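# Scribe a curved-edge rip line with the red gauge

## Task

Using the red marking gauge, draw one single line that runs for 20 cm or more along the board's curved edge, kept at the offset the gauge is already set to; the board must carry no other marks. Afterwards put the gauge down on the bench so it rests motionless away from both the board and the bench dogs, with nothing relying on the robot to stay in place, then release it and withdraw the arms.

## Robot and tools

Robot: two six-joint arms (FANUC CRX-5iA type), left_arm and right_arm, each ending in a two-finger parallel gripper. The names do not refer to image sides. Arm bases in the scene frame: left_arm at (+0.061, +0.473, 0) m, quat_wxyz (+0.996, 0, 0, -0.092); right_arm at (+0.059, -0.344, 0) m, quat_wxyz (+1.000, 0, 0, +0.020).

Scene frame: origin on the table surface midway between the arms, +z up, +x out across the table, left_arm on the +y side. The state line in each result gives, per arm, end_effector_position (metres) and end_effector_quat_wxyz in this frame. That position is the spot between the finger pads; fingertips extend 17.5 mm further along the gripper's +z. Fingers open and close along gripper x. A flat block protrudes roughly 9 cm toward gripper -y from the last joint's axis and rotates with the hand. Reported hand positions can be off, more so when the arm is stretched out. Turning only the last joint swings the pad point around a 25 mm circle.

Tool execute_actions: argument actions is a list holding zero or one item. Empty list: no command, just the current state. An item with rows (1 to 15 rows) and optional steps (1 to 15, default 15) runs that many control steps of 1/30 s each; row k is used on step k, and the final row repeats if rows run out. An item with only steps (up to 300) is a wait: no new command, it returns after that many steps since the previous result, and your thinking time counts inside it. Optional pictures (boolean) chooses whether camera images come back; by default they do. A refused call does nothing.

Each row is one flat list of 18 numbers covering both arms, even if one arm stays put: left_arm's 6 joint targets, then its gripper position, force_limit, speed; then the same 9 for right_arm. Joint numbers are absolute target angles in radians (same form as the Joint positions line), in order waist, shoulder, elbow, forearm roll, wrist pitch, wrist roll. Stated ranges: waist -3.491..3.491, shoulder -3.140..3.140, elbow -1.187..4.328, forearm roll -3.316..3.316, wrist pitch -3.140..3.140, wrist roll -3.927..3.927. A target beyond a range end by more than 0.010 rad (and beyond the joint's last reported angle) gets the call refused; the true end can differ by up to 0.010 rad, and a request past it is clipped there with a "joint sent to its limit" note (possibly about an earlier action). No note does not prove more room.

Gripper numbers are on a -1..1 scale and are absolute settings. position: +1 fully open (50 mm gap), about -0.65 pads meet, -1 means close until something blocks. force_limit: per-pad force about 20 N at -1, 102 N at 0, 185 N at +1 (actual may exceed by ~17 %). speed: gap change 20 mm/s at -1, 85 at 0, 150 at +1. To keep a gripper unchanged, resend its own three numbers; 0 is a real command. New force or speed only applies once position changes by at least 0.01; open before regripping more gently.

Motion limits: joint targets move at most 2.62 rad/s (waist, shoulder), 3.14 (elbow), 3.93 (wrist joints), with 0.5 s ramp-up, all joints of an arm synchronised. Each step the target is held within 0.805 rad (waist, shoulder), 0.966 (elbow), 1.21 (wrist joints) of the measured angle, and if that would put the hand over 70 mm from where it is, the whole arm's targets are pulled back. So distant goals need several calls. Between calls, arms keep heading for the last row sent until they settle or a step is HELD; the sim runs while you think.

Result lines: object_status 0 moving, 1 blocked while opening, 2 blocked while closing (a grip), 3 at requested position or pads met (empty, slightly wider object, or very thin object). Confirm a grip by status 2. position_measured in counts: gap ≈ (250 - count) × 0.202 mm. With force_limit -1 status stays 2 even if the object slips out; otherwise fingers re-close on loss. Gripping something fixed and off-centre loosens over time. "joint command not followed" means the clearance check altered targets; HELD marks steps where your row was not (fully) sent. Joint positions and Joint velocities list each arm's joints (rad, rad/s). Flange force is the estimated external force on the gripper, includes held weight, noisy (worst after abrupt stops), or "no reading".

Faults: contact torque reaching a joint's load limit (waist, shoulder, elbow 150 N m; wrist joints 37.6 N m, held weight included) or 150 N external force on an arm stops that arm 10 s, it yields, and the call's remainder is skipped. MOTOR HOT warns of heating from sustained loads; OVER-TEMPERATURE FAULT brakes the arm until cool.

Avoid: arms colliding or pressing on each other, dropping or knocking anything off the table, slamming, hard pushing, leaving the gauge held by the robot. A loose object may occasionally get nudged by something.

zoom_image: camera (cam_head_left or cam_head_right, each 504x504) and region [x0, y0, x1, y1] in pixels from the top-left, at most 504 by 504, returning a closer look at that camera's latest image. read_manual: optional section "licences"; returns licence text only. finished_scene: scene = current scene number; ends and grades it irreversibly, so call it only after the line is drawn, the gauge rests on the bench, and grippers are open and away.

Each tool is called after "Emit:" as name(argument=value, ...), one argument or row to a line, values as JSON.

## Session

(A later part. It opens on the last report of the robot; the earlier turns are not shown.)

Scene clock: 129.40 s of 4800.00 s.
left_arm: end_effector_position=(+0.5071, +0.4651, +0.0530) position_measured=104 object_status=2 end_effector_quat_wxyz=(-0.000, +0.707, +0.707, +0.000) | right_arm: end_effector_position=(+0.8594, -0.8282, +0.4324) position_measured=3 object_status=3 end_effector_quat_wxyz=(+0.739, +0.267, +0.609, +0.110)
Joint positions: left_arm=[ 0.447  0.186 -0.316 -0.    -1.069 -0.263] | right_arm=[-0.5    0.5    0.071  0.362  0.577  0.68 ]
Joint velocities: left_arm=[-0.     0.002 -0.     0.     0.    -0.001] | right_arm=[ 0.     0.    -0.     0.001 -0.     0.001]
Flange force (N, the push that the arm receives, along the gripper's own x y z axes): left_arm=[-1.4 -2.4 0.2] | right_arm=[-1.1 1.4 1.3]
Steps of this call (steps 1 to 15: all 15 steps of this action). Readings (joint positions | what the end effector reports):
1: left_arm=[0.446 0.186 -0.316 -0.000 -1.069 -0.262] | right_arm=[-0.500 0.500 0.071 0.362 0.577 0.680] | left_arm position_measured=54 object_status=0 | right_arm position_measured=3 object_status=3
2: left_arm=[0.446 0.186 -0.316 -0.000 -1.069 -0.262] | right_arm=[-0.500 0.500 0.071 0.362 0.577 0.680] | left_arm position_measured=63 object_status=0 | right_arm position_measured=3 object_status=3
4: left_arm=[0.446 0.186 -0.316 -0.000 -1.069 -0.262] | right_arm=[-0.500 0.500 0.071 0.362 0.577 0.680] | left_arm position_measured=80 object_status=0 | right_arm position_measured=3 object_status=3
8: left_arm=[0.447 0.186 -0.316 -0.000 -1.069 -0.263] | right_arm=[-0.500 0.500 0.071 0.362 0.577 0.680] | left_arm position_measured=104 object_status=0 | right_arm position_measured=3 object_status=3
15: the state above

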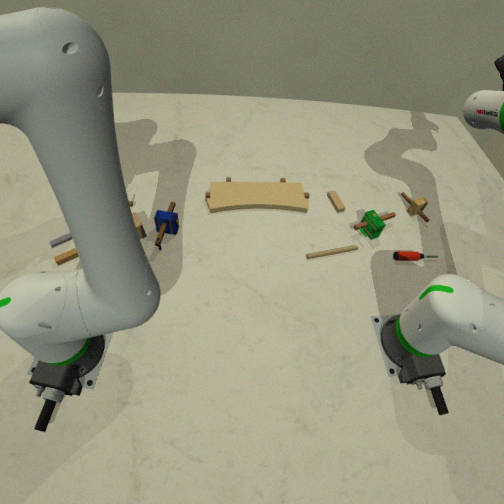

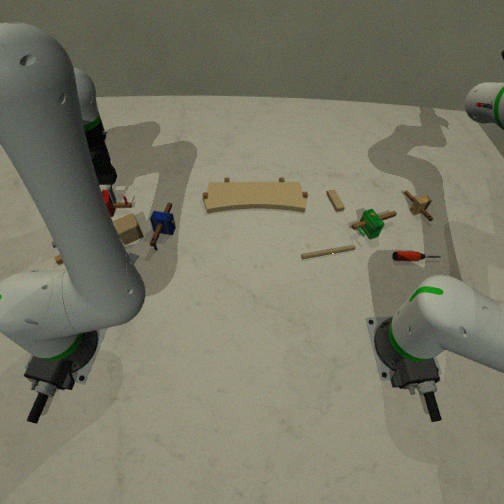

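Emit:
execute_actions(
  actions=[
    {"rows":[[0.4465,0.0942,-0.1769,0,-1.2997,-0.2625,-1,0.3,-0.5,-0.5,0.5,0.071,0.362,0.577,0.68,1,0,0]]},
  ],
  pictures=false,
)

Emit:
execute_actions(
  actions=[
    {"rows":[[-0.4224,0.3686,0.1112,0,-1.3134,2.177,-1,0.3,-0.5,-0.5,0.5,0.071,0.362,0.577,0.68,1,0,0]]},
  ],
  pictures=false,
)

Emit:
execute_actions(
  actions=[
    {"steps":40},
  ],
  pictures=false,
)

Emit:
execute_actions(
  actions=[
    {"rows":[[-0.4224,0.41,0.0344,0,-1.195,2.177,-1,0.3,-0.5,-0.5,0.5,0.071,0.362,0.577,0.68,1,0,0]]},
  ],
)

Emit:
zoom_image(
  camera="cam_head_right",
  region=[195,150,325,250],
)

Emit:
zoom_image(
  camera="cam_head_left",
  region=[195,150,325,250],
)

Scene clock: 151.13 s of 4800.00 s.
left_arm: end_effector_position=(+0.5070, +0.4650, +0.1498) position_measured=104 object_status=2 end_effector_quat_wxyz=(-0.000, +0.707, +0.707, -0.000) | right_arm: end_effector_position=(+0.8594, -0.8282, +0.4324) position_measured=3 object_status=3 end_effector_quat_wxyz=(+0.739, +0.267, +0.609, +0.110)
Joint positions: left_arm=[ 0.447  0.094 -0.177  0.    -1.299 -0.263] | right_arm=[-0.5    0.5    0.071  0.362  0.577  0.68 ]
Joint velocities: left_arm=[-0.    -0.     0.004  0.    -0.004  0.001] | right_arm=[ 0.    -0.    -0.     0.001  0.     0.001]
Flange force (N, the push that the arm receives, along the gripper's own x y z axes): left_arm=[-1.3 0.0 5.0] | right_arm=[-1.4 0.6 0.9]
Steps of this call (steps 1 to 15: the robot went on to your last target; steps 16 to 90: nothing new was sent; then 18.23 s passed at rest; steps 91 to 105: all 15 steps of this action). Readings (joint positions | what the end effector reports):
91: left_arm=[0.447 0.186 -0.315 0.000 -1.069 -0.263] | right_arm=[-0.500 0.500 0.071 0.362 0.577 0.680] | left_arm position_measured=104 object_status=2 | right_arm position_measured=3 object_status=3
92: left_arm=[0.447 0.184 -0.312 -0.000 -1.077 -0.263] | right_arm=[-0.500 0.500 0.071 0.362 0.577 0.680] | left_arm position_measured=104 object_status=2 | right_arm position_measured=3 object_status=3
94: left_arm=[0.447 0.168 -0.287 0.000 -1.117 -0.263] | right_arm=[-0.500 0.500 0.071 0.362 0.577 0.680] | left_arm position_measured=104 object_status=2 | right_arm position_measured=3 object_status=3
98: left_arm=[0.447 0.114 -0.207 0.000 -1.248 -0.263] | right_arm=[-0.500 0.500 0.071 0.362 0.577 0.680] | left_arm position_measured=104 object_status=2 | right_arm position_measured=3 object_status=3
105: the state above

Scene clock: 151.63 s of 4800.00 s.
left_arm: end_effector_position=(+0.5234, +0.3129, +0.1458) position_measured=104 object_status=2 end_effector_quat_wxyz=(-0.000, +0.632, +0.775, -0.000) | right_arm: end_effector_position=(+0.8594, -0.8282, +0.4324) position_measured=3 object_status=3 end_effector_quat_wxyz=(+0.739, +0.267, +0.609, +0.110)
Joint positions: left_arm=[ 0.133  0.196 -0.071  0.    -1.305  0.254] | right_arm=[-0.5    0.5    0.071  0.362  0.577  0.68 ]
Joint velocities: left_arm=[-0.69   0.215  0.226  0.    -0.011  1.382] | right_arm=[-0.    -0.     0.    -0.     0.     0.002]
Flange force (N, the push that the arm receives, along the gripper's own x y z axes): left_arm=[-2.8 1.5 2.4] | right_arm=[-1.6 0.7 1.6]
Steps of this call (steps 1 to 15: all 15 steps of this action). Readings (joint positions | what the end effector reports):
1: left_arm=[0.446 0.094 -0.177 0.000 -1.300 -0.262] | right_arm=[-0.500 0.500 0.071 0.362 0.577 0.680] | left_arm position_measured=104 object_status=2 | right_arm position_measured=3 object_status=3
2: left_arm=[0.442 0.096 -0.175 0.000 -1.300 -0.255] | right_arm=[-0.500 0.500 0.071 0.362 0.577 0.680] | left_arm position_measured=104 object_status=2 | right_arm position_measured=3 object_status=3
4: left_arm=[0.415 0.106 -0.165 0.000 -1.300 -0.215] | right_arm=[-0.500 0.500 0.071 0.362 0.577 0.680] | left_arm position_measured=104 object_status=2 | right_arm position_measured=3 object_status=3
8: left_arm=[0.308 0.141 -0.129 0.000 -1.302 -0.054] | right_arm=[-0.500 0.500 0.071 0.362 0.577 0.680] | left_arm position_measured=104 object_status=2 | right_arm position_measured=3 object_status=3
15: the state above

Scene clock: 152.97 s of 4800.00 s.
left_arm: end_effector_position=(+0.4499, +0.0202, +0.1300) position_measured=104 object_status=2 end_effector_quat_wxyz=(+0.000, +0.000, +1.000, +0.000) | right_arm: end_effector_position=(+0.8594, -0.8282, +0.4324) position_measured=3 object_status=3 end_effector_quat_wxyz=(+0.739, +0.267, +0.609, +0.110)
Joint positions: left_arm=[-0.422  0.369  0.111 -0.    -1.313  2.177] | right_arm=[-0.5    0.5    0.071  0.362  0.577  0.68 ]
Joint velocities: left_arm=[-0.001 -0.001  0.    -0.     0.     0.   ] | right_arm=[ 0.    -0.001 -0.     0.     0.001  0.001]
Flange force (N, the push that the arm receives, along the gripper's own x y z axes): left_arm=[2.0 0.7 3.0] | right_arm=[-1.5 0.5 1.4]
Steps of this call (steps 1 to 40: the robot went on to your last target). Readings (joint positions | what the end effector reports):
1: left_arm=[0.110 0.203 -0.064 0.000 -1.305 0.301] | right_arm=[-0.500 0.500 0.071 0.362 0.577 0.680] | left_arm position_measured=104 object_status=2 | right_arm position_measured=3 object_status=3
2: left_arm=[0.087 0.210 -0.056 0.000 -1.305 0.349] | right_arm=[-0.500 0.500 0.071 0.362 0.577 0.680] | left_arm position_measured=104 object_status=2 | right_arm position_measured=3 object_status=3
4: left_arm=[0.043 0.224 -0.042 0.000 -1.306 0.450] | right_arm=[-0.500 0.500 0.071 0.362 0.577 0.680] | left_arm position_measured=104 object_status=2 | right_arm position_measured=3 object_status=3
8: left_arm=[-0.040 0.250 -0.014 0.000 -1.307 0.665] | right_arm=[-0.500 0.500 0.071 0.362 0.577 0.680] | left_arm position_measured=104 object_status=2 | right_arm position_measured=3 object_status=3
40: the state above

Scene clock: 153.47 s of 4800.00 s.
left_arm: end_effector_position=(+0.4499, +0.0201, +0.0754) position_measured=104 object_status=2 end_effector_quat_wxyz=(+0.000, +0.000, +1.000, -0.000) | right_arm: end_effector_position=(+0.8594, -0.8282, +0.4324) position_measured=3 object_status=3 end_effector_quat_wxyz=(+0.739, +0.267, +0.609, +0.110)
Joint positions: left_arm=[-0.422  0.41   0.034 -0.    -1.195  2.177] | right_arm=[-0.5    0.5    0.071  0.362  0.577  0.68 ]
Joint velocities: left_arm=[-0.001 -0.002  0.    -0.001  0.    -0.001] | right_arm=[ 0.     0.     0.    -0.001  0.     0.001]
Flange force (N, the push that the arm receives, along the gripper's own x y z axes): left_arm=[3.0 0.8 3.8] | right_arm=[-1.5 0.8 2.0]
Steps of this call (steps 1 to 15: all 15 steps of this action). Readings (joint positions | what the end effector reports):
1: left_arm=[-0.422 0.369 0.111 -0.000 -1.313 2.177] | right_arm=[-0.500 0.500 0.071 0.362 0.577 0.680] | left_arm position_measured=104 object_status=2 | right_arm position_measured=3 object_status=3
2: left_arm=[-0.422 0.371 0.106 -0.000 -1.306 2.177] | right_arm=[-0.500 0.500 0.071 0.362 0.577 0.680] | left_arm position_measured=104 object_status=2 | right_arm position_measured=3 object_status=3
4: left_arm=[-0.422 0.385 0.080 -0.000 -1.266 2.177] | right_arm=[-0.500 0.500 0.071 0.362 0.577 0.680] | left_arm position_measured=104 object_status=2 | right_arm position_measured=3 object_status=3
8: left_arm=[-0.422 0.410 0.036 -0.000 -1.198 2.177] | right_arm=[-0.500 0.500 0.071 0.362 0.577 0.680] | left_arm position_measured=104 object_status=2 | right_arm position_measured=3 object_status=3
15: the state above

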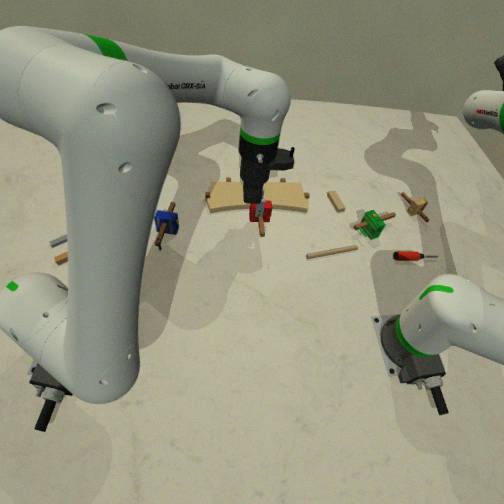

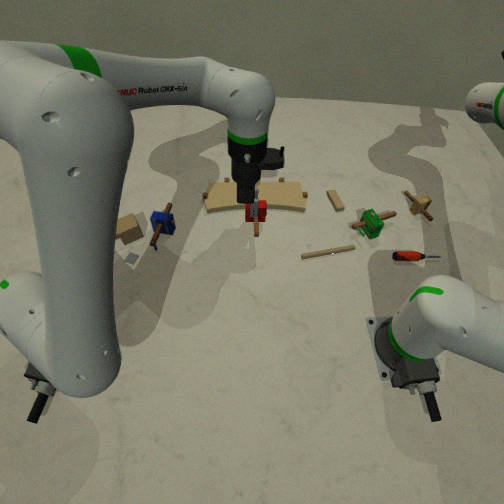

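Region (195, 150, 325, 250) of cam_head_right's 504x504 image, scaled by 3.877, with more detail than that image has; it fills the top 388 rows of this view, and the rest is white.

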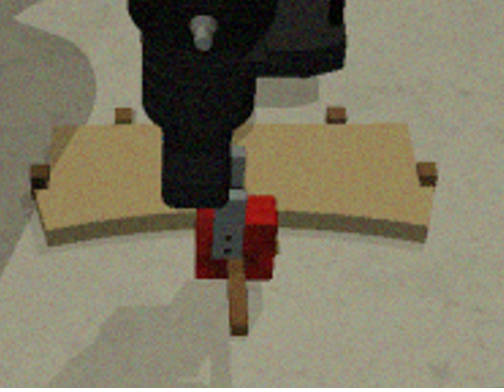

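Region (195, 150, 325, 250) of cam_head_left's 504x504 image, scaled by 3.877, with more detail than that image has; it fills the top 388 rows of this view, and the rest is white.

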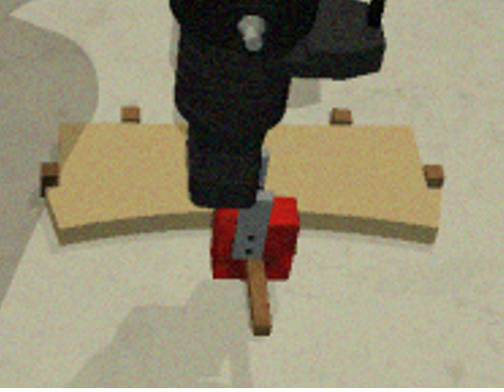

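Emit:
execute_actions(
  actions=[
    {"rows":[[-0.3951,0.4651,0.0852,0,-1.1909,2.1499,-1,0.3,-0.5,-0.5,0.5,0.071,0.362,0.577,0.68,1,0,0]]},
  ],
)

Emit:
zoom_image(
  camera="cam_head_right",
  region=[195,150,325,250],
)

Emit:
execute_actions(
  actions=[
    {"rows":[[-0.3923,0.47,0.0924,0,-1.1932,2.1471,-1,0.3,-0.5,-0.5,0.5,0.071,0.362,0.577,0.68,1,0,0]],"steps":10},
  ],
  pictures=false,
)

Scene clock: 168.90 s of 4800.00 s.
left_arm: end_effector_position=(+0.4779, +0.0201, +0.0640) position_measured=104 object_status=2 end_effector_quat_wxyz=(-0.000, +0.000, +1.000, -0.000) | right_arm: end_effector_position=(+0.8594, -0.8282, +0.4324) position_measured=3 object_status=3 end_effector_quat_wxyz=(+0.739, +0.267, +0.609, +0.110)
Joint positions: left_arm=[-0.395  0.465  0.085  0.    -1.191  2.15 ] | right_arm=[-0.5    0.5    0.071  0.362  0.577  0.68 ]
Joint velocities: left_arm=[ 0.001 -0.001 -0.    -0.     0.    -0.001] | right_arm=[-0.     0.     0.    -0.001  0.001  0.003]
Flange force (N, the push that the arm receives, along the gripper's own x y z axes): left_arm=[2.2 1.9 2.0] | right_arm=[-1.2 0.6 2.5]
Steps of this call (steps 1 to 15: the robot went on to your last target; steps 16 to 90: nothing new was sent; then 11.93 s passed at rest; steps 91 to 105: all 15 steps of this action). Readings (joint positions | what the end effector reports):
91: left_arm=[-0.422 0.411 0.035 0.000 -1.195 2.177] | right_arm=[-0.500 0.500 0.071 0.362 0.577 0.680] | left_arm position_measured=104 object_status=2 | right_arm position_measured=3 object_status=3
92: left_arm=[-0.420 0.415 0.039 0.000 -1.195 2.175] | right_arm=[-0.500 0.500 0.071 0.362 0.577 0.680] | left_arm position_measured=104 object_status=2 | right_arm position_measured=3 object_status=3
94: left_arm=[-0.408 0.440 0.062 0.000 -1.193 2.163] | right_arm=[-0.500 0.500 0.071 0.362 0.577 0.680] | left_arm position_measured=104 object_status=2 | right_arm position_measured=3 object_status=3
98: left_arm=[-0.396 0.465 0.084 0.000 -1.191 2.150] | right_arm=[-0.500 0.500 0.071 0.362 0.577 0.680] | left_arm position_measured=104 object_status=2 | right_arm position_measured=3 object_status=3
105: the state above

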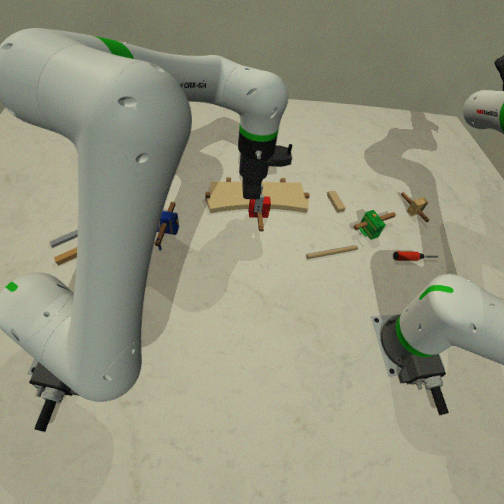

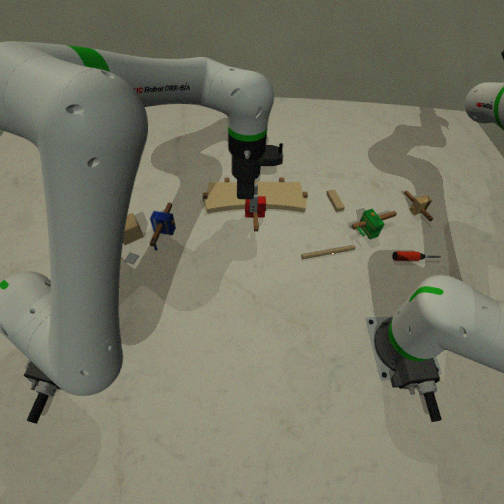

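Region (195, 150, 325, 250) of cam_head_right's 504x504 image, scaled by 3.877, with more detail than that image has; it fills the top 388 rows of this view, and the rest is white.

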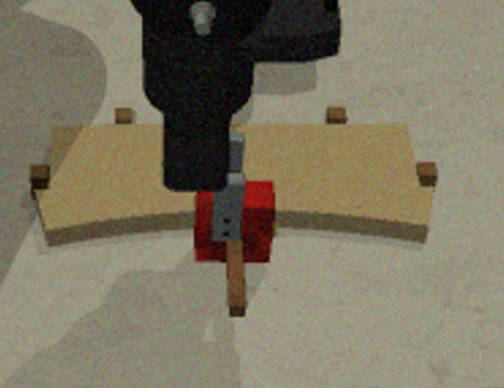

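Scene clock: 169.23 s of 4800.00 s.
left_arm: end_effector_position=(+0.4809, +0.0201, +0.0640) position_measured=104 object_status=2 end_effector_quat_wxyz=(-0.000, +0.000, +1.000, -0.000) | right_arm: end_effector_position=(+0.8594, -0.8282, +0.4324) position_measured=3 object_status=3 end_effector_quat_wxyz=(+0.739, +0.267, +0.609, +0.110)
Joint positions: left_arm=[-0.392  0.47   0.092  0.    -1.193  2.147] | right_arm=[-0.5    0.5    0.071  0.362  0.577  0.68 ]
Joint velocities: left_arm=[-0.001 -0.001  0.001 -0.001 -0.     0.001] | right_arm=[-0.     0.    -0.    -0.    -0.001  0.   ]
Flange force (N, the push that the arm receives, along the gripper's own x y z axes): left_arm=[1.2 0.7 2.1] | right_arm=[-1.5 1.1 2.0]
Steps of this call (steps 1 to 10: all 10 steps of this action). Readings (joint positions | what the end effector reports):
1: left_arm=[-0.395 0.465 0.086 0.000 -1.191 2.150] | right_arm=[-0.500 0.500 0.071 0.362 0.577 0.680] | left_arm position_measured=104 object_status=2 | right_arm position_measured=3 object_status=3
2: left_arm=[-0.394 0.467 0.088 0.000 -1.191 2.149] | right_arm=[-0.500 0.500 0.071 0.362 0.577 0.680] | left_arm position_measured=104 object_status=2 | right_arm position_measured=3 object_status=3
4: left_arm=[-0.393 0.469 0.091 0.000 -1.193 2.148] | right_arm=[-0.500 0.500 0.071 0.362 0.577 0.680] | left_arm position_measured=104 object_status=2 | right_arm position_measured=3 object_status=3
8: left_arm=[-0.392 0.470 0.092 0.000 -1.193 2.147] | right_arm=[-0.500 0.500 0.071 0.362 0.577 0.680] | left_arm position_measured=104 object_status=2 | right_arm position_measured=3 object_status=3
10: the state above

Emit:
execute_actions(
  actions=[
    {"rows":[[-0.3886,0.4766,0.1021,0,-1.1963,2.1434,-1,0.3,-0.5,-0.5,0.5,0.071,0.362,0.577,0.68,1,0,0]],"steps":10},
  ],
  pictures=false,
)

Emit:
execute_actions(
  actions=[
    {"rows":[[-0.3859,0.4815,0.1093,0,-1.1986,2.1407,-1,0.3,-0.5,-0.5,0.5,0.071,0.362,0.577,0.68,1,0,0]],"steps":10},
  ],
  pictures=false,
)

Scene clock: 179.13 s of 4800.00 s.
left_arm: end_effector_position=(+0.4849, +0.0201, +0.0640) position_measured=104 object_status=2 end_effector_quat_wxyz=(+0.000, +0.000, +1.000, +0.000) | right_arm: end_effector_position=(+0.8594, -0.8282, +0.4324) position_measured=3 object_status=3 end_effector_quat_wxyz=(+0.739, +0.267, +0.609, +0.110)
Joint positions: left_arm=[-0.389  0.477  0.102 -0.    -1.196  2.143] | right_arm=[-0.5    0.5    0.071  0.362  0.577  0.68 ]
Joint velocities: left_arm=[-0.     0.001 -0.    -0.    -0.    -0.   ] | right_arm=[ 0.    -0.    -0.     0.     0.001 -0.   ]
Flange force (N, the push that the arm receives, along the gripper's own x y z axes): left_arm=[0.4 -2.1 0.6] | right_arm=[-0.7 1.1 1.5]
Steps of this call (steps 1 to 15: the robot went on to your last target; steps 16 to 90: nothing new was sent; then 6.57 s passed at rest; steps 91 to 100: all 10 steps of this action). Readings (joint positions | what the end effector reports):
91: left_arm=[-0.392 0.470 0.093 -0.000 -1.193 2.147] | right_arm=[-0.500 0.500 0.071 0.362 0.577 0.680] | left_arm position_measured=104 object_status=2 | right_arm position_measured=3 object_status=3
92: left_arm=[-0.391 0.472 0.096 -0.000 -1.194 2.146] | right_arm=[-0.500 0.500 0.071 0.362 0.577 0.680] | left_arm position_measured=104 object_status=2 | right_arm position_measured=3 object_status=3
94: left_arm=[-0.389 0.476 0.101 -0.000 -1.196 2.144] | right_arm=[-0.500 0.500 0.071 0.362 0.577 0.680] | left_arm position_measured=104 object_status=2 | right_arm position_measured=3 object_status=3
98: left_arm=[-0.389 0.477 0.102 -0.000 -1.196 2.143] | right_arm=[-0.500 0.500 0.071 0.362 0.577 0.680] | left_arm position_measured=104 object_status=2 | right_arm position_measured=3 object_status=3
100: the state above

Scene clock: 179.47 s of 4800.00 s.
left_arm: end_effector_position=(+0.4879, +0.0201, +0.0640) position_measured=104 object_status=2 end_effector_quat_wxyz=(+0.000, +0.000, +1.000, +0.000) | right_arm: end_effector_position=(+0.8594, -0.8282, +0.4324) position_measured=3 object_status=3 end_effector_quat_wxyz=(+0.739, +0.267, +0.609, +0.110)
Joint positions: left_arm=[-0.386  0.481  0.109 -0.    -1.199  2.141] | right_arm=[-0.5    0.5    0.071  0.362  0.577  0.68 ]
Joint velocities: left_arm=[-0.     0.002  0.001 -0.    -0.     0.   ] | right_arm=[ 0.    -0.     0.    -0.001  0.001 -0.001]
Flange force (N, the push that the arm receives, along the gripper's own x y z axes): left_arm=[3.2 2.4 1.8] | right_arm=[-1.9 0.3 3.4]
Steps of this call (steps 1 to 10: all 10 steps of this action). Readings (joint positions | what the end effector reports):
1: left_arm=[-0.388 0.477 0.103 -0.000 -1.196 2.143] | right_arm=[-0.500 0.500 0.071 0.362 0.577 0.680] | left_arm position_measured=104 object_status=2 | right_arm position_measured=3 object_status=3
2: left_arm=[-0.388 0.479 0.105 -0.000 -1.197 2.142] | right_arm=[-0.500 0.500 0.071 0.362 0.577 0.680] | left_arm position_measured=104 object_status=2 | right_arm position_measured=3 object_status=3
4: left_arm=[-0.386 0.481 0.108 -0.000 -1.198 2.141] | right_arm=[-0.500 0.500 0.071 0.362 0.577 0.680] | left_arm position_measured=104 object_status=2 | right_arm position_measured=3 object_status=3
8: left_arm=[-0.386 0.481 0.109 -0.000 -1.199 2.141] | right_arm=[-0.500 0.500 0.071 0.362 0.577 0.680] | left_arm position_measured=104 object_status=2 | right_arm position_measured=3 object_status=3
10: the state above

Emit:
execute_actions(
  actions=[
    {"rows":[[-0.3832,0.4864,0.1166,0,-1.201,2.138,-1,0.3,-0.5,-0.5,0.5,0.071,0.362,0.577,0.68,1,0,0]],"steps":10},
  ],
)

Emit:
zoom_image(
  camera="cam_head_left",
  region=[220,170,300,240],
)

Scene clock: 190.83 s of 4800.00 s.
left_arm: end_effector_position=(+0.4908, +0.0201, +0.0640) position_measured=104 object_status=2 end_effector_quat_wxyz=(+0.000, +0.000, +1.000, +0.000) | right_arm: end_effector_position=(+0.8594, -0.8282, +0.4324) position_measured=3 object_status=3 end_effector_quat_wxyz=(+0.739, +0.267, +0.609, +0.110)
Joint positions: left_arm=[-0.383  0.486  0.117 -0.    -1.201  2.138] | right_arm=[-0.5    0.5    0.071  0.362  0.577  0.68 ]
Joint velocities: left_arm=[-0.001 -0.     0.001 -0.    -0.    -0.   ] | right_arm=[-0.001 -0.    -0.    -0.     0.001 -0.   ]
Flange force (N, the push that the arm receives, along the gripper's own x y z axes): left_arm=[2.7 1.5 1.9] | right_arm=[-1.9 0.1 0.9]
Steps of this call (steps 1 to 15: the robot went on to your last target; steps 16 to 90: nothing new was sent; then 8.03 s passed at rest; steps 91 to 100: all 10 steps of this action). Readings (joint positions | what the end effector reports):
91: left_arm=[-0.386 0.482 0.110 -0.000 -1.199 2.141] | right_arm=[-0.500 0.500 0.071 0.362 0.577 0.680] | left_arm position_measured=104 object_status=2 | right_arm position_measured=3 object_status=3
92: left_arm=[-0.385 0.483 0.112 -0.000 -1.200 2.140] | right_arm=[-0.500 0.500 0.071 0.362 0.577 0.680] | left_arm position_measured=104 object_status=2 | right_arm position_measured=3 object_status=3
94: left_arm=[-0.384 0.486 0.115 -0.000 -1.201 2.138] | right_arm=[-0.500 0.500 0.071 0.362 0.577 0.680] | left_arm position_measured=104 object_status=2 | right_arm position_measured=3 object_status=3
98: left_arm=[-0.383 0.486 0.116 -0.000 -1.201 2.138] | right_arm=[-0.500 0.500 0.071 0.362 0.577 0.680] | left_arm position_measured=104 object_status=2 | right_arm position_measured=3 object_status=3
100: the state above

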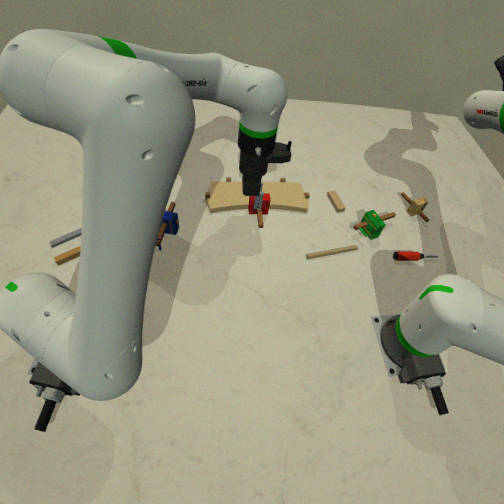

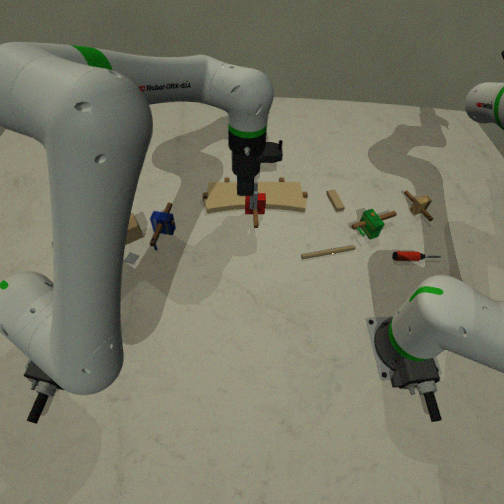

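Region (220, 170, 300, 240) of cam_head_left's 504x504 image, scaled by 6.300, with more detail than that image has; it fills the top 441 rows of this view, and the rest is white.

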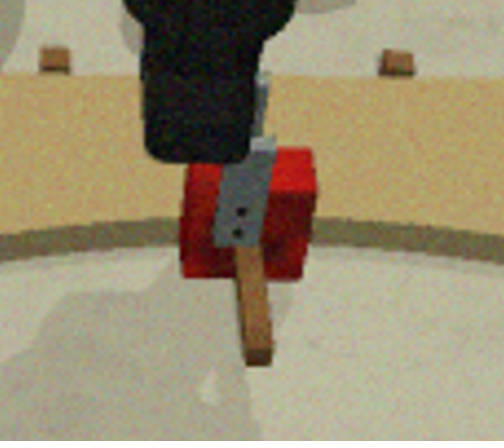

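Emit:
execute_actions(
  actions=[
    {"rows":[[-0.3814,0.4897,0.1215,0,-1.2026,2.1362,-1,0.3,-0.5,-0.5,0.5,0.071,0.362,0.577,0.68,1,0,0]],"steps":10},
  ],
  pictures=false,
)

Emit:
execute_actions(
  actions=[
    {"rows":[[-0.3796,0.493,0.1264,0,-1.2042,2.1344,-1,0.3,-0.5,-0.5,0.5,0.071,0.362,0.577,0.68,1,0,0]],"steps":10},
  ],
  pictures=false,
)

Scene clock: 200.90 s of 4800.00 s.
left_arm: end_effector_position=(+0.4928, +0.0201, +0.0640) position_measured=104 object_status=2 end_effector_quat_wxyz=(-0.000, +0.000, +1.000, -0.000) | right_arm: end_effector_position=(+0.8594, -0.8282, +0.4324) position_measured=3 object_status=3 end_effector_quat_wxyz=(+0.739, +0.267, +0.609, +0.110)
Joint positions: left_arm=[-0.381  0.49   0.121  0.    -1.203  2.136] | right_arm=[-0.5    0.5    0.071  0.362  0.577  0.68 ]
Joint velocities: left_arm=[-0.     0.002 -0.     0.001  0.    -0.002] | right_arm=[ 0.    -0.     0.    -0.    -0.    -0.001]
Flange force (N, the push that the arm receives, along the gripper's own x y z axes): left_arm=[4.7 2.6 2.3] | right_arm=[-1.9 0.9 3.1]
Steps of this call (steps 1 to 15: the robot went on to your last target; steps 16 to 90: nothing new was sent; then 6.73 s passed at rest; steps 91 to 100: all 10 steps of this action). Readings (joint positions | what the end effector reports):
91: left_arm=[-0.383 0.487 0.117 -0.000 -1.201 2.138] | right_arm=[-0.500 0.500 0.071 0.362 0.577 0.680] | left_arm position_measured=104 object_status=2 | right_arm position_measured=3 object_status=3
92: left_arm=[-0.382 0.488 0.119 0.000 -1.202 2.137] | right_arm=[-0.500 0.500 0.071 0.362 0.577 0.680] | left_arm position_measured=104 object_status=2 | right_arm position_measured=3 object_status=3
94: left_arm=[-0.382 0.489 0.121 0.000 -1.202 2.136] | right_arm=[-0.500 0.500 0.071 0.362 0.577 0.680] | left_arm position_measured=104 object_status=2 | right_arm position_measured=3 object_status=3
98: left_arm=[-0.381 0.490 0.121 0.000 -1.203 2.136] | right_arm=[-0.500 0.500 0.071 0.362 0.577 0.680] | left_arm position_measured=104 object_status=2 | right_arm position_measured=3 object_status=3
100: the state above

Scene clock: 201.23 s of 4800.00 s.
left_arm: end_effector_position=(+0.4947, +0.0201, +0.0641) position_measured=104 object_status=2 end_effector_quat_wxyz=(-0.000, +0.000, +1.000, -0.000) | right_arm: end_effector_position=(+0.8594, -0.8282, +0.4324) position_measured=3 object_status=3 end_effector_quat_wxyz=(+0.739, +0.267, +0.609, +0.110)
Joint positions: left_arm=[-0.38   0.493  0.126  0.    -1.204  2.134] | right_arm=[-0.5    0.5    0.071  0.362  0.577  0.68 ]
Joint velocities: left_arm=[ 0.001  0.002  0.001 -0.001  0.    -0.   ] | right_arm=[-0.     0.    -0.    -0.     0.001  0.   ]
Flange force (N, the push that the arm receives, along the gripper's own x y z axes): left_arm=[31.9 4.0 -10.4] | right_arm=[-2.1 1.3 1.8]
Steps of this call (steps 1 to 10: all 10 steps of this action). Readings (joint positions | what the end effector reports):
1: left_arm=[-0.381 0.490 0.122 0.000 -1.203 2.136] | right_arm=[-0.500 0.500 0.071 0.362 0.577 0.680] | left_arm position_measured=104 object_status=2 | right_arm position_measured=3 object_status=3
2: left_arm=[-0.381 0.491 0.124 0.000 -1.203 2.135] | right_arm=[-0.500 0.500 0.071 0.362 0.577 0.680] | left_arm position_measured=104 object_status=2 | right_arm position_measured=3 object_status=3
4: left_arm=[-0.380 0.492 0.126 0.000 -1.204 2.135] | right_arm=[-0.500 0.500 0.071 0.362 0.577 0.680] | left_arm position_measured=104 object_status=2 | right_arm position_measured=3 object_status=3
8: left_arm=[-0.380 0.493 0.126 0.000 -1.204 2.134] | right_arm=[-0.500 0.500 0.071 0.362 0.577 0.680] | left_arm position_measured=104 object_status=2 | right_arm position_measured=3 object_status=3
10: the state above

Emit:
execute_actions(
  actions=[
    {"rows":[[-0.3951,0.4651,0.0852,0,-1.1909,2.1499,-1,0.3,-0.5,-0.5,0.5,0.071,0.362,0.577,0.68,1,0,0]],"steps":10},
  ],
  pictures=false,
)

Emit:
execute_actions(
  actions=[
    {"rows":[[-0.2144,0.2745,-0.1771,0,-1.1192,2.2092,-1,0.3,-0.5,-0.5,0.5,0.071,0.362,0.577,0.68,1,0,0]]},
  ],
  pictures=false,
)

Emit:
execute_actions(
  actions=[
    {"steps":10},
  ],
)

Emit:
zoom_image(
  camera="cam_head_right",
  region=[180,160,280,240],
)

Scene clock: 222.93 s of 4800.00 s.
left_arm: end_effector_position=(+0.4781, +0.0202, +0.0640) position_measured=104 object_status=2 end_effector_quat_wxyz=(+0.000, +0.000, +1.000, +0.000) | right_arm: end_effector_position=(+0.8594, -0.8282, +0.4324) position_measured=3 object_status=3 end_effector_quat_wxyz=(+0.739, +0.267, +0.609, +0.110)
Joint positions: left_arm=[-0.395  0.465  0.085 -0.    -1.191  2.15 ] | right_arm=[-0.5    0.5    0.071  0.362  0.577  0.68 ]
Joint velocities: left_arm=[-0.002 -0.002 -0.004  0.     0.001  0.002] | right_arm=[-0.     0.    -0.001 -0.001 -0.     0.   ]
Flange force (N, the push that the arm receives, along the gripper's own x y z axes): left_arm=[5.5 2.2 1.1] | right_arm=[-1.7 1.8 0.6]
Steps of this call (steps 1 to 15: the robot went on to your last target; steps 16 to 90: nothing new was sent; then 18.37 s passed at rest; steps 91 to 100: all 10 steps of this action). Readings (joint positions | what the end effector reports):
91: left_arm=[-0.380 0.493 0.126 -0.000 -1.204 2.134] | right_arm=[-0.500 0.500 0.071 0.362 0.577 0.680] | left_arm position_measured=104 object_status=2 | right_arm position_measured=3 object_status=3
92: left_arm=[-0.381 0.489 0.121 -0.000 -1.201 2.136] | right_arm=[-0.500 0.500 0.071 0.362 0.577 0.680] | left_arm position_measured=104 object_status=2 | right_arm position_measured=3 object_status=3
94: left_arm=[-0.390 0.474 0.098 -0.001 -1.195 2.145] | right_arm=[-0.500 0.500 0.071 0.362 0.577 0.680] | left_arm position_measured=104 object_status=2 | right_arm position_measured=3 object_status=3
98: left_arm=[-0.395 0.466 0.086 -0.000 -1.191 2.150] | right_arm=[-0.500 0.500 0.071 0.362 0.577 0.680] | left_arm position_measured=104 object_status=2 | right_arm position_measured=3 object_status=3
100: the state above

Scene clock: 223.43 s of 4800.00 s.
left_arm: end_effector_position=(+0.4755, +0.1354, +0.0641) position_measured=104 object_status=2 end_effector_quat_wxyz=(+0.000, -0.119, +0.993, -0.000) | right_arm: end_effector_position=(+0.8594, -0.8282, +0.4324) position_measured=3 object_status=3 end_effector_quat_wxyz=(+0.739, +0.267, +0.609, +0.110)
Joint positions: left_arm=[-0.215  0.275 -0.176  0.    -1.119  2.209] | right_arm=[-0.5    0.5    0.071  0.362  0.577  0.68 ]
Joint velocities: left_arm=[ 0.007 -0.005 -0.01   0.001  0.003  0.004] | right_arm=[-0.     0.    -0.001 -0.     0.     0.001]
Flange force (N, the push that the arm receives, along the gripper's own x y z axes): left_arm=[2.5 10.0 1.5] | right_arm=[-1.5 0.6 2.9]
Steps of this call (steps 1 to 15: all 15 steps of this action). Readings (joint positions | what the end effector reports):
1: left_arm=[-0.395 0.465 0.085 0.000 -1.191 2.150] | right_arm=[-0.500 0.500 0.071 0.362 0.577 0.680] | left_arm position_measured=104 object_status=2 | right_arm position_measured=3 object_status=3
2: left_arm=[-0.391 0.461 0.079 0.000 -1.189 2.151] | right_arm=[-0.500 0.500 0.071 0.362 0.577 0.680] | left_arm position_measured=104 object_status=2 | right_arm position_measured=3 object_status=3
4: left_arm=[-0.369 0.437 0.047 0.000 -1.180 2.159] | right_arm=[-0.500 0.500 0.071 0.362 0.577 0.680] | left_arm position_measured=104 object_status=2 | right_arm position_measured=3 object_status=3
8: left_arm=[-0.284 0.349 -0.075 0.000 -1.147 2.186] | right_arm=[-0.500 0.500 0.071 0.362 0.577 0.680] | left_arm position_measured=104 object_status=2 | right_arm position_measured=3 object_status=3
15: the state above

Scene clock: 223.77 s of 4800.00 s.
left_arm: end_effector_position=(+0.4755, +0.1358, +0.0640) position_measured=104 object_status=2 end_effector_quat_wxyz=(-0.000, -0.120, +0.993, +0.000) | right_arm: end_effector_position=(+0.8594, -0.8282, +0.4324) position_measured=3 object_status=3 end_effector_quat_wxyz=(+0.739, +0.267, +0.609, +0.110)
Joint positions: left_arm=[-0.214  0.275 -0.177  0.    -1.119  2.209] | right_arm=[-0.5    0.5    0.071  0.362  0.577  0.68 ]
Joint velocities: left_arm=[-0.002 -0.003 -0.    -0.    -0.    -0.   ] | right_arm=[ 0.     0.     0.    -0.    -0.001  0.001]
Flange force (N, the push that the arm receives, along the gripper's own x y z axes): left_arm=[4.6 3.3 2.7] | right_arm=[-2.2 0.0 3.6]
Steps of this call (steps 1 to 10: the robot went on to your last target). Readings (joint positions | what the end effector reports):
1: left_arm=[-0.215 0.275 -0.177 0.000 -1.119 2.209] | right_arm=[-0.500 0.500 0.071 0.362 0.577 0.680] | left_arm position_measured=104 object_status=2 | right_arm position_measured=3 object_status=3
2: left_arm=[-0.215 0.275 -0.177 0.000 -1.119 2.209] | right_arm=[-0.500 0.500 0.071 0.362 0.577 0.680] | left_arm position_measured=104 object_status=2 | right_arm position_measured=3 object_status=3
4: left_arm=[-0.215 0.275 -0.177 0.000 -1.119 2.209] | right_arm=[-0.500 0.500 0.071 0.362 0.577 0.680] | left_arm position_measured=104 object_status=2 | right_arm position_measured=3 object_status=3
8: left_arm=[-0.214 0.275 -0.177 0.000 -1.119 2.209] | right_arm=[-0.500 0.500 0.071 0.362 0.577 0.680] | left_arm position_measured=104 object_status=2 | right_arm position_measured=3 object_status=3
10: the state above

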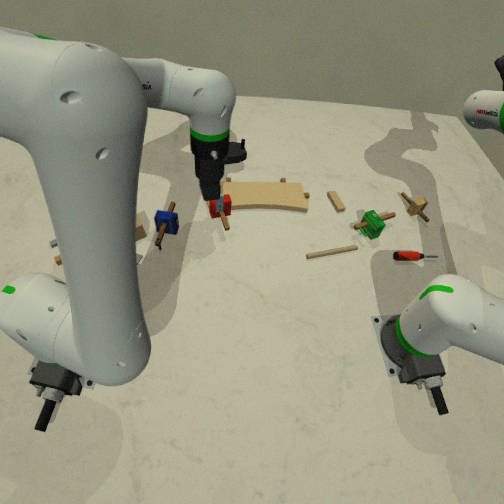

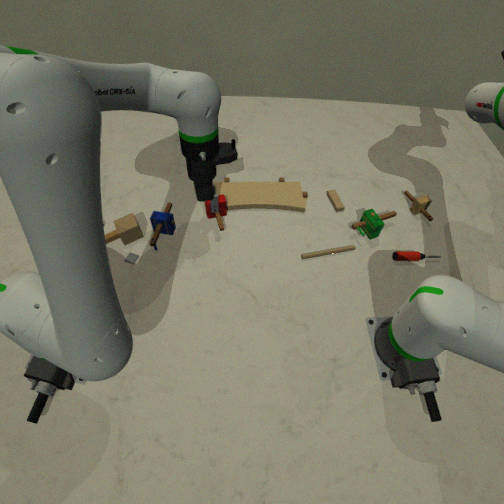

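Region (180, 160, 280, 240) of cam_head_right's 504x504 image, scaled by 5.040, with more detail than that image has; it fills the top 403 rows of this view, and the rest is white.

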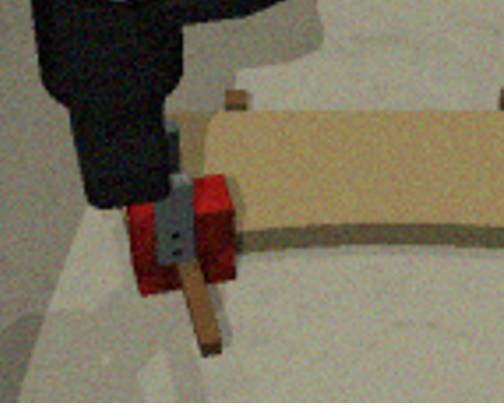

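Emit:
execute_actions(
  actions=[
    {"rows":[[-0.2121,0.28,-0.17,0,-1.1208,2.2069,-1,0.3,-0.5,-0.5,0.5,0.071,0.362,0.577,0.68,1,0,0]],"steps":10},
  ],
  pictures=false,
)

Emit:
execute_actions(
  actions=[
    {"rows":[[-0.2097,0.2855,-0.1629,0,-1.1224,2.2045,-1,0.3,-0.5,-0.5,0.5,0.071,0.362,0.577,0.68,1,0,0]],"steps":10},
  ],
  pictures=false,
)

Scene clock: 232.87 s of 4800.00 s.
left_arm: end_effector_position=(+0.4782, +0.1358, +0.0639) position_measured=104 object_status=2 end_effector_quat_wxyz=(-0.000, -0.120, +0.993, +0.000) | right_arm: end_effector_position=(+0.8594, -0.8282, +0.4324) position_measured=3 object_status=3 end_effector_quat_wxyz=(+0.739, +0.267, +0.609, +0.110)
Joint positions: left_arm=[-0.212  0.28  -0.17  -0.    -1.121  2.207] | right_arm=[-0.5    0.5    0.071  0.362  0.577  0.68 ]
Joint velocities: left_arm=[0.    0.001 0.002 0.    0.004 0.   ] | right_arm=[-0.    -0.001  0.001  0.001 -0.    -0.001]
Flange force (N, the push that the arm receives, along the gripper's own x y z axes): left_arm=[56.2 21.1 -16.2] | right_arm=[-2.0 0.6 1.2]
Steps of this call (steps 1 to 15: the robot went on to your last target; steps 16 to 90: nothing new was sent; then 5.77 s passed at rest; steps 91 to 100: all 10 steps of this action). Readings (joint positions | what the end effector reports):
91: left_arm=[-0.214 0.275 -0.177 -0.000 -1.119 2.209] | right_arm=[-0.500 0.500 0.071 0.362 0.577 0.680] | left_arm position_measured=104 object_status=2 | right_arm position_measured=3 object_status=3
92: left_arm=[-0.214 0.276 -0.175 -0.000 -1.120 2.209] | right_arm=[-0.500 0.500 0.071 0.362 0.577 0.680] | left_arm position_measured=104 object_status=2 | right_arm position_measured=3 object_status=3
94: left_arm=[-0.213 0.279 -0.172 -0.000 -1.121 2.207] | right_arm=[-0.500 0.500 0.071 0.362 0.577 0.680] | left_arm position_measured=104 object_status=2 | right_arm position_measured=3 object_status=3
98: left_arm=[-0.212 0.280 -0.170 -0.000 -1.121 2.207] | right_arm=[-0.500 0.500 0.071 0.362 0.577 0.680] | left_arm position_measured=104 object_status=2 | right_arm position_measured=3 object_status=3
100: the state above

Scene clock: 243.10 s of 4800.00 s.
left_arm: end_effector_position=(+0.4793, +0.1359, +0.0636) position_measured=104 object_status=2 end_effector_quat_wxyz=(-0.002, -0.119, +0.993, +0.001) | right_arm: end_effector_position=(+0.8594, -0.8282, +0.4324) position_measured=3 object_status=3 end_effector_quat_wxyz=(+0.739, +0.267, +0.609, +0.110)
Joint positions: left_arm=[-0.211  0.285 -0.164  0.001 -1.126  2.204] | right_arm=[-0.5    0.5    0.071  0.362  0.577  0.68 ]
Joint velocities: left_arm=[-0.001 -0.     0.    -0.     0.     0.   ] | right_arm=[ 0.001 -0.    -0.    -0.    -0.001  0.001]
Flange force (N, the push that the arm receives, along the gripper's own x y z axes): left_arm=[66.9 11.9 -14.2] | right_arm=[-1.2 0.8 0.7]
TORQUE FAULT: the external load on joint 5 (wrist pitch) of the left arm reached its load limit, and that arm stopped for 10 seconds. A torque fault stops only its own arm. That arm's remaining commands of this call were not run. That arm holds where it stopped, with its grip as last carried out, and accepts commands again: back off and push less far. That arm stops again, at the same cost, whenever a joint's load reaches its limit.
The stop of the left arm began at step 7 of this call (marked STOPPED below). From that step on that arm followed nothing that you had sent. 4 of its steps, steps kept back included, did not run and will not run. Nothing is kept back now, and the robot has no last target.
Steps of this call (steps 1 to 10: all 10 steps of this action; steps 11 to 307: the stop continued). Readings (joint positions | what the end effector reports):
1: left_arm=[-0.212 0.280 -0.170 -0.000 -1.121 2.207] | right_arm=[-0.500 0.500 0.071 0.362 0.577 0.680] | left_arm position_measured=104 object_status=2 | right_arm position_measured=3 object_status=3
2: left_arm=[-0.211 0.282 -0.167 -0.000 -1.122 2.206] | right_arm=[-0.500 0.500 0.071 0.362 0.577 0.680] | left_arm position_measured=104 object_status=2 | right_arm position_measured=3 object_status=3
4: left_arm=[-0.210 0.285 -0.164 0.000 -1.123 2.205] | right_arm=[-0.500 0.500 0.071 0.362 0.577 0.680] | left_arm position_measured=104 object_status=2 | right_arm position_measured=3 object_status=3
7: left_arm=[-0.211 0.285 -0.164 0.001 -1.126 2.204] | right_arm=[-0.500 0.500 0.071 0.362 0.577 0.680] | left_arm position_measured=104 object_status=2 | right_arm position_measured=3 object_status=3 STOPPED (the left arm)
8: left_arm=[-0.211 0.285 -0.164 0.001 -1.126 2.204] | right_arm=[-0.500 0.500 0.071 0.362 0.577 0.680] | left_arm position_measured=104 object_status=2 | right_arm position_measured=3 object_status=3
307: the state above

Emit:
execute_actions(
  actions=[
    {"rows":[[-0.2167,0.269,-0.1842,0,-1.1176,2.2115,-1,0.3,-0.5,-0.5,0.5,0.071,0.362,0.577,0.68,1,0,0]],"steps":10},
  ],
  pictures=false,
)

Emit:
execute_actions(
  actions=[
    {"rows":[[-0.3951,0.4651,0.0852,0,-1.1909,2.1499,-1,0.3,-0.5,-0.5,0.5,0.071,0.362,0.577,0.68,1,0,0]]},
  ],
  pictures=false,
)

Emit:
execute_actions(
  actions=[
    {"rows":[[-0.5381,0.6847,0.4247,0,-1.3107,2.0729,-1,0.3,-0.5,-0.5,0.5,0.071,0.362,0.577,0.68,1,0,0]]},
  ],
  pictures=false,
)

Emit:
execute_actions(
  actions=[
    {"steps":10},
  ],
)

Emit:
zoom_image(
  camera="cam_head_left",
  region=[195,150,325,250],
)

Scene clock: 259.07 s of 4800.00 s.
left_arm: end_effector_position=(+0.4726, +0.1359, +0.0640) position_measured=104 object_status=2 end_effector_quat_wxyz=(+0.000, -0.120, +0.993, +0.000) | right_arm: end_effector_position=(+0.8594, -0.8282, +0.4324) position_measured=3 object_status=3 end_effector_quat_wxyz=(+0.739, +0.267, +0.609, +0.110)
Joint positions: left_arm=[-0.217  0.269 -0.184 -0.    -1.118  2.211] | right_arm=[-0.5    0.5    0.071  0.362  0.577  0.68 ]
Joint velocities: left_arm=[-0.001 -0.001 -0.003  0.004  0.    -0.   ] | right_arm=[-0.    -0.    -0.    -0.     0.001  0.   ]
Flange force (N, the push that the arm receives, along the gripper's own x y z axes): left_arm=[6.5 9.5 1.3] | right_arm=[-1.9 0.8 3.0]
Steps of this call (steps 1 to 90: nothing new was sent; then 12.63 s passed at rest; steps 91 to 100: all 10 steps of this action). Readings (joint positions | what the end effector reports):
91: left_arm=[-0.211 0.285 -0.165 0.001 -1.126 2.205] | right_arm=[-0.500 0.500 0.071 0.362 0.577 0.680] | left_arm position_measured=104 object_status=2 | right_arm position_measured=3 object_status=3
92: left_arm=[-0.212 0.281 -0.170 0.000 -1.123 2.206] | right_arm=[-0.500 0.500 0.071 0.362 0.577 0.680] | left_arm position_measured=104 object_status=2 | right_arm position_measured=3 object_status=3
94: left_arm=[-0.215 0.272 -0.180 -0.001 -1.118 2.210] | right_arm=[-0.500 0.500 0.071 0.362 0.577 0.680] | left_arm position_measured=104 object_status=2 | right_arm position_measured=3 object_status=3
98: left_arm=[-0.216 0.269 -0.184 -0.001 -1.118 2.211] | right_arm=[-0.500 0.500 0.071 0.362 0.577 0.680] | left_arm position_measured=104 object_status=2 | right_arm position_measured=3 object_status=3
100: the state above

Scene clock: 259.57 s of 4800.00 s.
left_arm: end_effector_position=(+0.4779, +0.0205, +0.0639) position_measured=104 object_status=2 end_effector_quat_wxyz=(-0.000, -0.000, +1.000, -0.000) | right_arm: end_effector_position=(+0.8594, -0.8282, +0.4324) position_measured=3 object_status=3 end_effector_quat_wxyz=(+0.739, +0.267, +0.609, +0.110)
Joint positions: left_arm=[-0.395  0.465  0.084  0.    -1.191  2.15 ] | right_arm=[-0.5    0.5    0.071  0.362  0.577  0.68 ]
Joint velocities: left_arm=[-0.005  0.008  0.015  0.001 -0.004 -0.002] | right_arm=[ 0.     0.    -0.     0.     0.001  0.   ]
Flange force (N, the push that the arm receives, along the gripper's own x y z axes): left_arm=[1.2 -4.7 3.2] | right_arm=[-1.8 0.6 2.2]
Steps of this call (steps 1 to 15: all 15 steps of this action). Readings (joint positions | what the end effector reports):
1: left_arm=[-0.217 0.269 -0.184 -0.000 -1.118 2.211] | right_arm=[-0.500 0.500 0.071 0.362 0.577 0.680] | left_arm position_measured=104 object_status=2 | right_arm position_measured=3 object_status=3
2: left_arm=[-0.221 0.273 -0.178 -0.000 -1.120 2.210] | right_arm=[-0.500 0.500 0.071 0.362 0.577 0.680] | left_arm position_measured=104 object_status=2 | right_arm position_measured=3 object_status=3
4: left_arm=[-0.242 0.297 -0.146 -0.000 -1.130 2.201] | right_arm=[-0.500 0.500 0.071 0.362 0.577 0.680] | left_arm position_measured=104 object_status=2 | right_arm position_measured=3 object_status=3
8: left_arm=[-0.324 0.387 -0.023 0.000 -1.163 2.173] | right_arm=[-0.500 0.500 0.071 0.362 0.577 0.680] | left_arm position_measured=104 object_status=2 | right_arm position_measured=3 object_status=3
15: the state above

Scene clock: 260.07 s of 4800.00 s.
left_arm: end_effector_position=(+0.4760, -0.0942, +0.0639) position_measured=104 object_status=2 end_effector_quat_wxyz=(-0.000, +0.109, +0.994, +0.000) | right_arm: end_effector_position=(+0.8594, -0.8282, +0.4324) position_measured=3 object_status=3 end_effector_quat_wxyz=(+0.739, +0.267, +0.609, +0.110)
Joint positions: left_arm=[-0.537  0.683  0.422  0.    -1.31   2.073] | right_arm=[-0.5    0.5    0.071  0.362  0.577  0.68 ]
Joint velocities: left_arm=[-0.039  0.058  0.094 -0.    -0.034 -0.021] | right_arm=[ 0.    -0.    -0.    -0.     0.001  0.001]
Flange force (N, the push that the arm receives, along the gripper's own x y z axes): left_arm=[-2.6 -18.1 5.8] | right_arm=[-1.0 1.8 -0.8]
Steps of this call (steps 1 to 15: all 15 steps of this action). Readings (joint positions | what the end effector reports):
1: left_arm=[-0.395 0.465 0.085 0.000 -1.191 2.150] | right_arm=[-0.500 0.500 0.071 0.362 0.577 0.680] | left_arm position_measured=104 object_status=2 | right_arm position_measured=3 object_status=3
2: left_arm=[-0.397 0.469 0.091 0.000 -1.193 2.148] | right_arm=[-0.500 0.500 0.071 0.362 0.577 0.680] | left_arm position_measured=104 object_status=2 | right_arm position_measured=3 object_status=3
4: left_arm=[-0.411 0.490 0.124 0.000 -1.205 2.141] | right_arm=[-0.500 0.500 0.071 0.362 0.577 0.680] | left_arm position_measured=104 object_status=2 | right_arm position_measured=3 object_status=3
8: left_arm=[-0.469 0.579 0.261 0.000 -1.253 2.110] | right_arm=[-0.500 0.500 0.071 0.362 0.577 0.680] | left_arm position_measured=104 object_status=2 | right_arm position_measured=3 object_status=3
15: the state above

Scene clock: 260.40 s of 4800.00 s.
left_arm: end_effector_position=(+0.4760, -0.0949, +0.0640) position_measured=104 object_status=2 end_effector_quat_wxyz=(+0.000, +0.110, +0.994, +0.000) | right_arm: end_effector_position=(+0.8594, -0.8282, +0.4324) position_measured=3 object_status=3 end_effector_quat_wxyz=(+0.739, +0.267, +0.609, +0.110)
Joint positions: left_arm=[-0.538  0.685  0.425 -0.    -1.311  2.073] | right_arm=[-0.5    0.5    0.071  0.362  0.577  0.68 ]
Joint velocities: left_arm=[-0.001 -0.001  0.    -0.001 -0.     0.001] | right_arm=[-0.    -0.     0.    -0.    -0.    -0.001]
Flange force (N, the push that the arm receives, along the gripper's own x y z axes): left_arm=[5.6 3.1 2.4] | right_arm=[-1.4 1.0 0.4]
Steps of this call (steps 1 to 10: the robot went on to your last target). Readings (joint positions | what the end effector reports):
1: left_arm=[-0.538 0.684 0.424 -0.000 -1.310 2.073] | right_arm=[-0.500 0.500 0.071 0.362 0.577 0.680] | left_arm position_measured=104 object_status=2 | right_arm position_measured=3 object_status=3
2: left_arm=[-0.538 0.684 0.424 -0.000 -1.311 2.073] | right_arm=[-0.500 0.500 0.071 0.362 0.577 0.680] | left_arm position_measured=104 object_status=2 | right_arm position_measured=3 object_status=3
4: left_arm=[-0.538 0.685 0.424 -0.000 -1.311 2.073] | right_arm=[-0.500 0.500 0.071 0.362 0.577 0.680] | left_arm position_measured=104 object_status=2 | right_arm position_measured=3 object_status=3
8: left_arm=[-0.538 0.685 0.425 -0.000 -1.311 2.073] | right_arm=[-0.500 0.500 0.071 0.362 0.577 0.680] | left_arm position_measured=104 object_status=2 | right_arm position_measured=3 object_status=3
10: the state above

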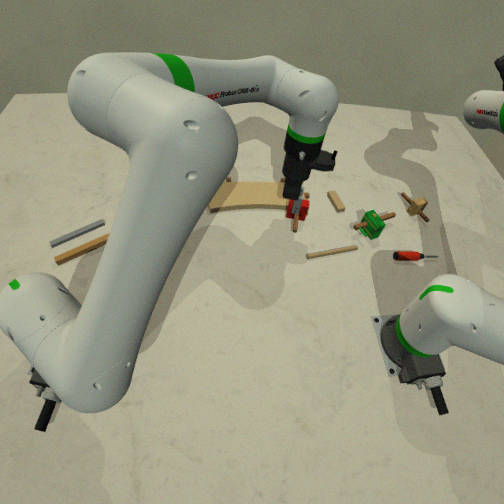

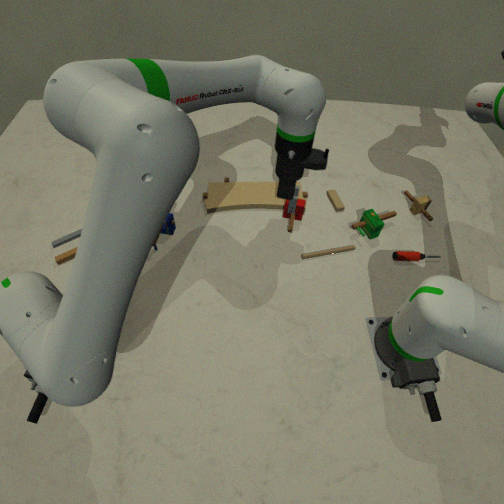

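Region (195, 150, 325, 250) of cam_head_left's 504x504 image, scaled by 3.877, with more detail than that image has; it fills the top 388 rows of this view, and the rest is white.

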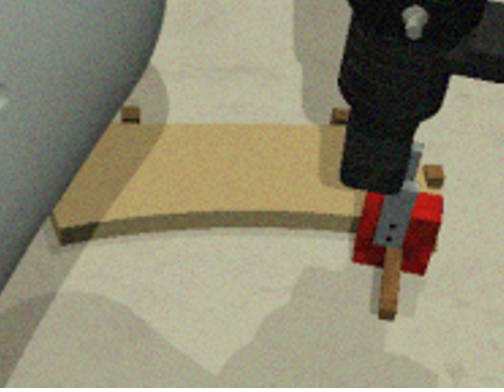

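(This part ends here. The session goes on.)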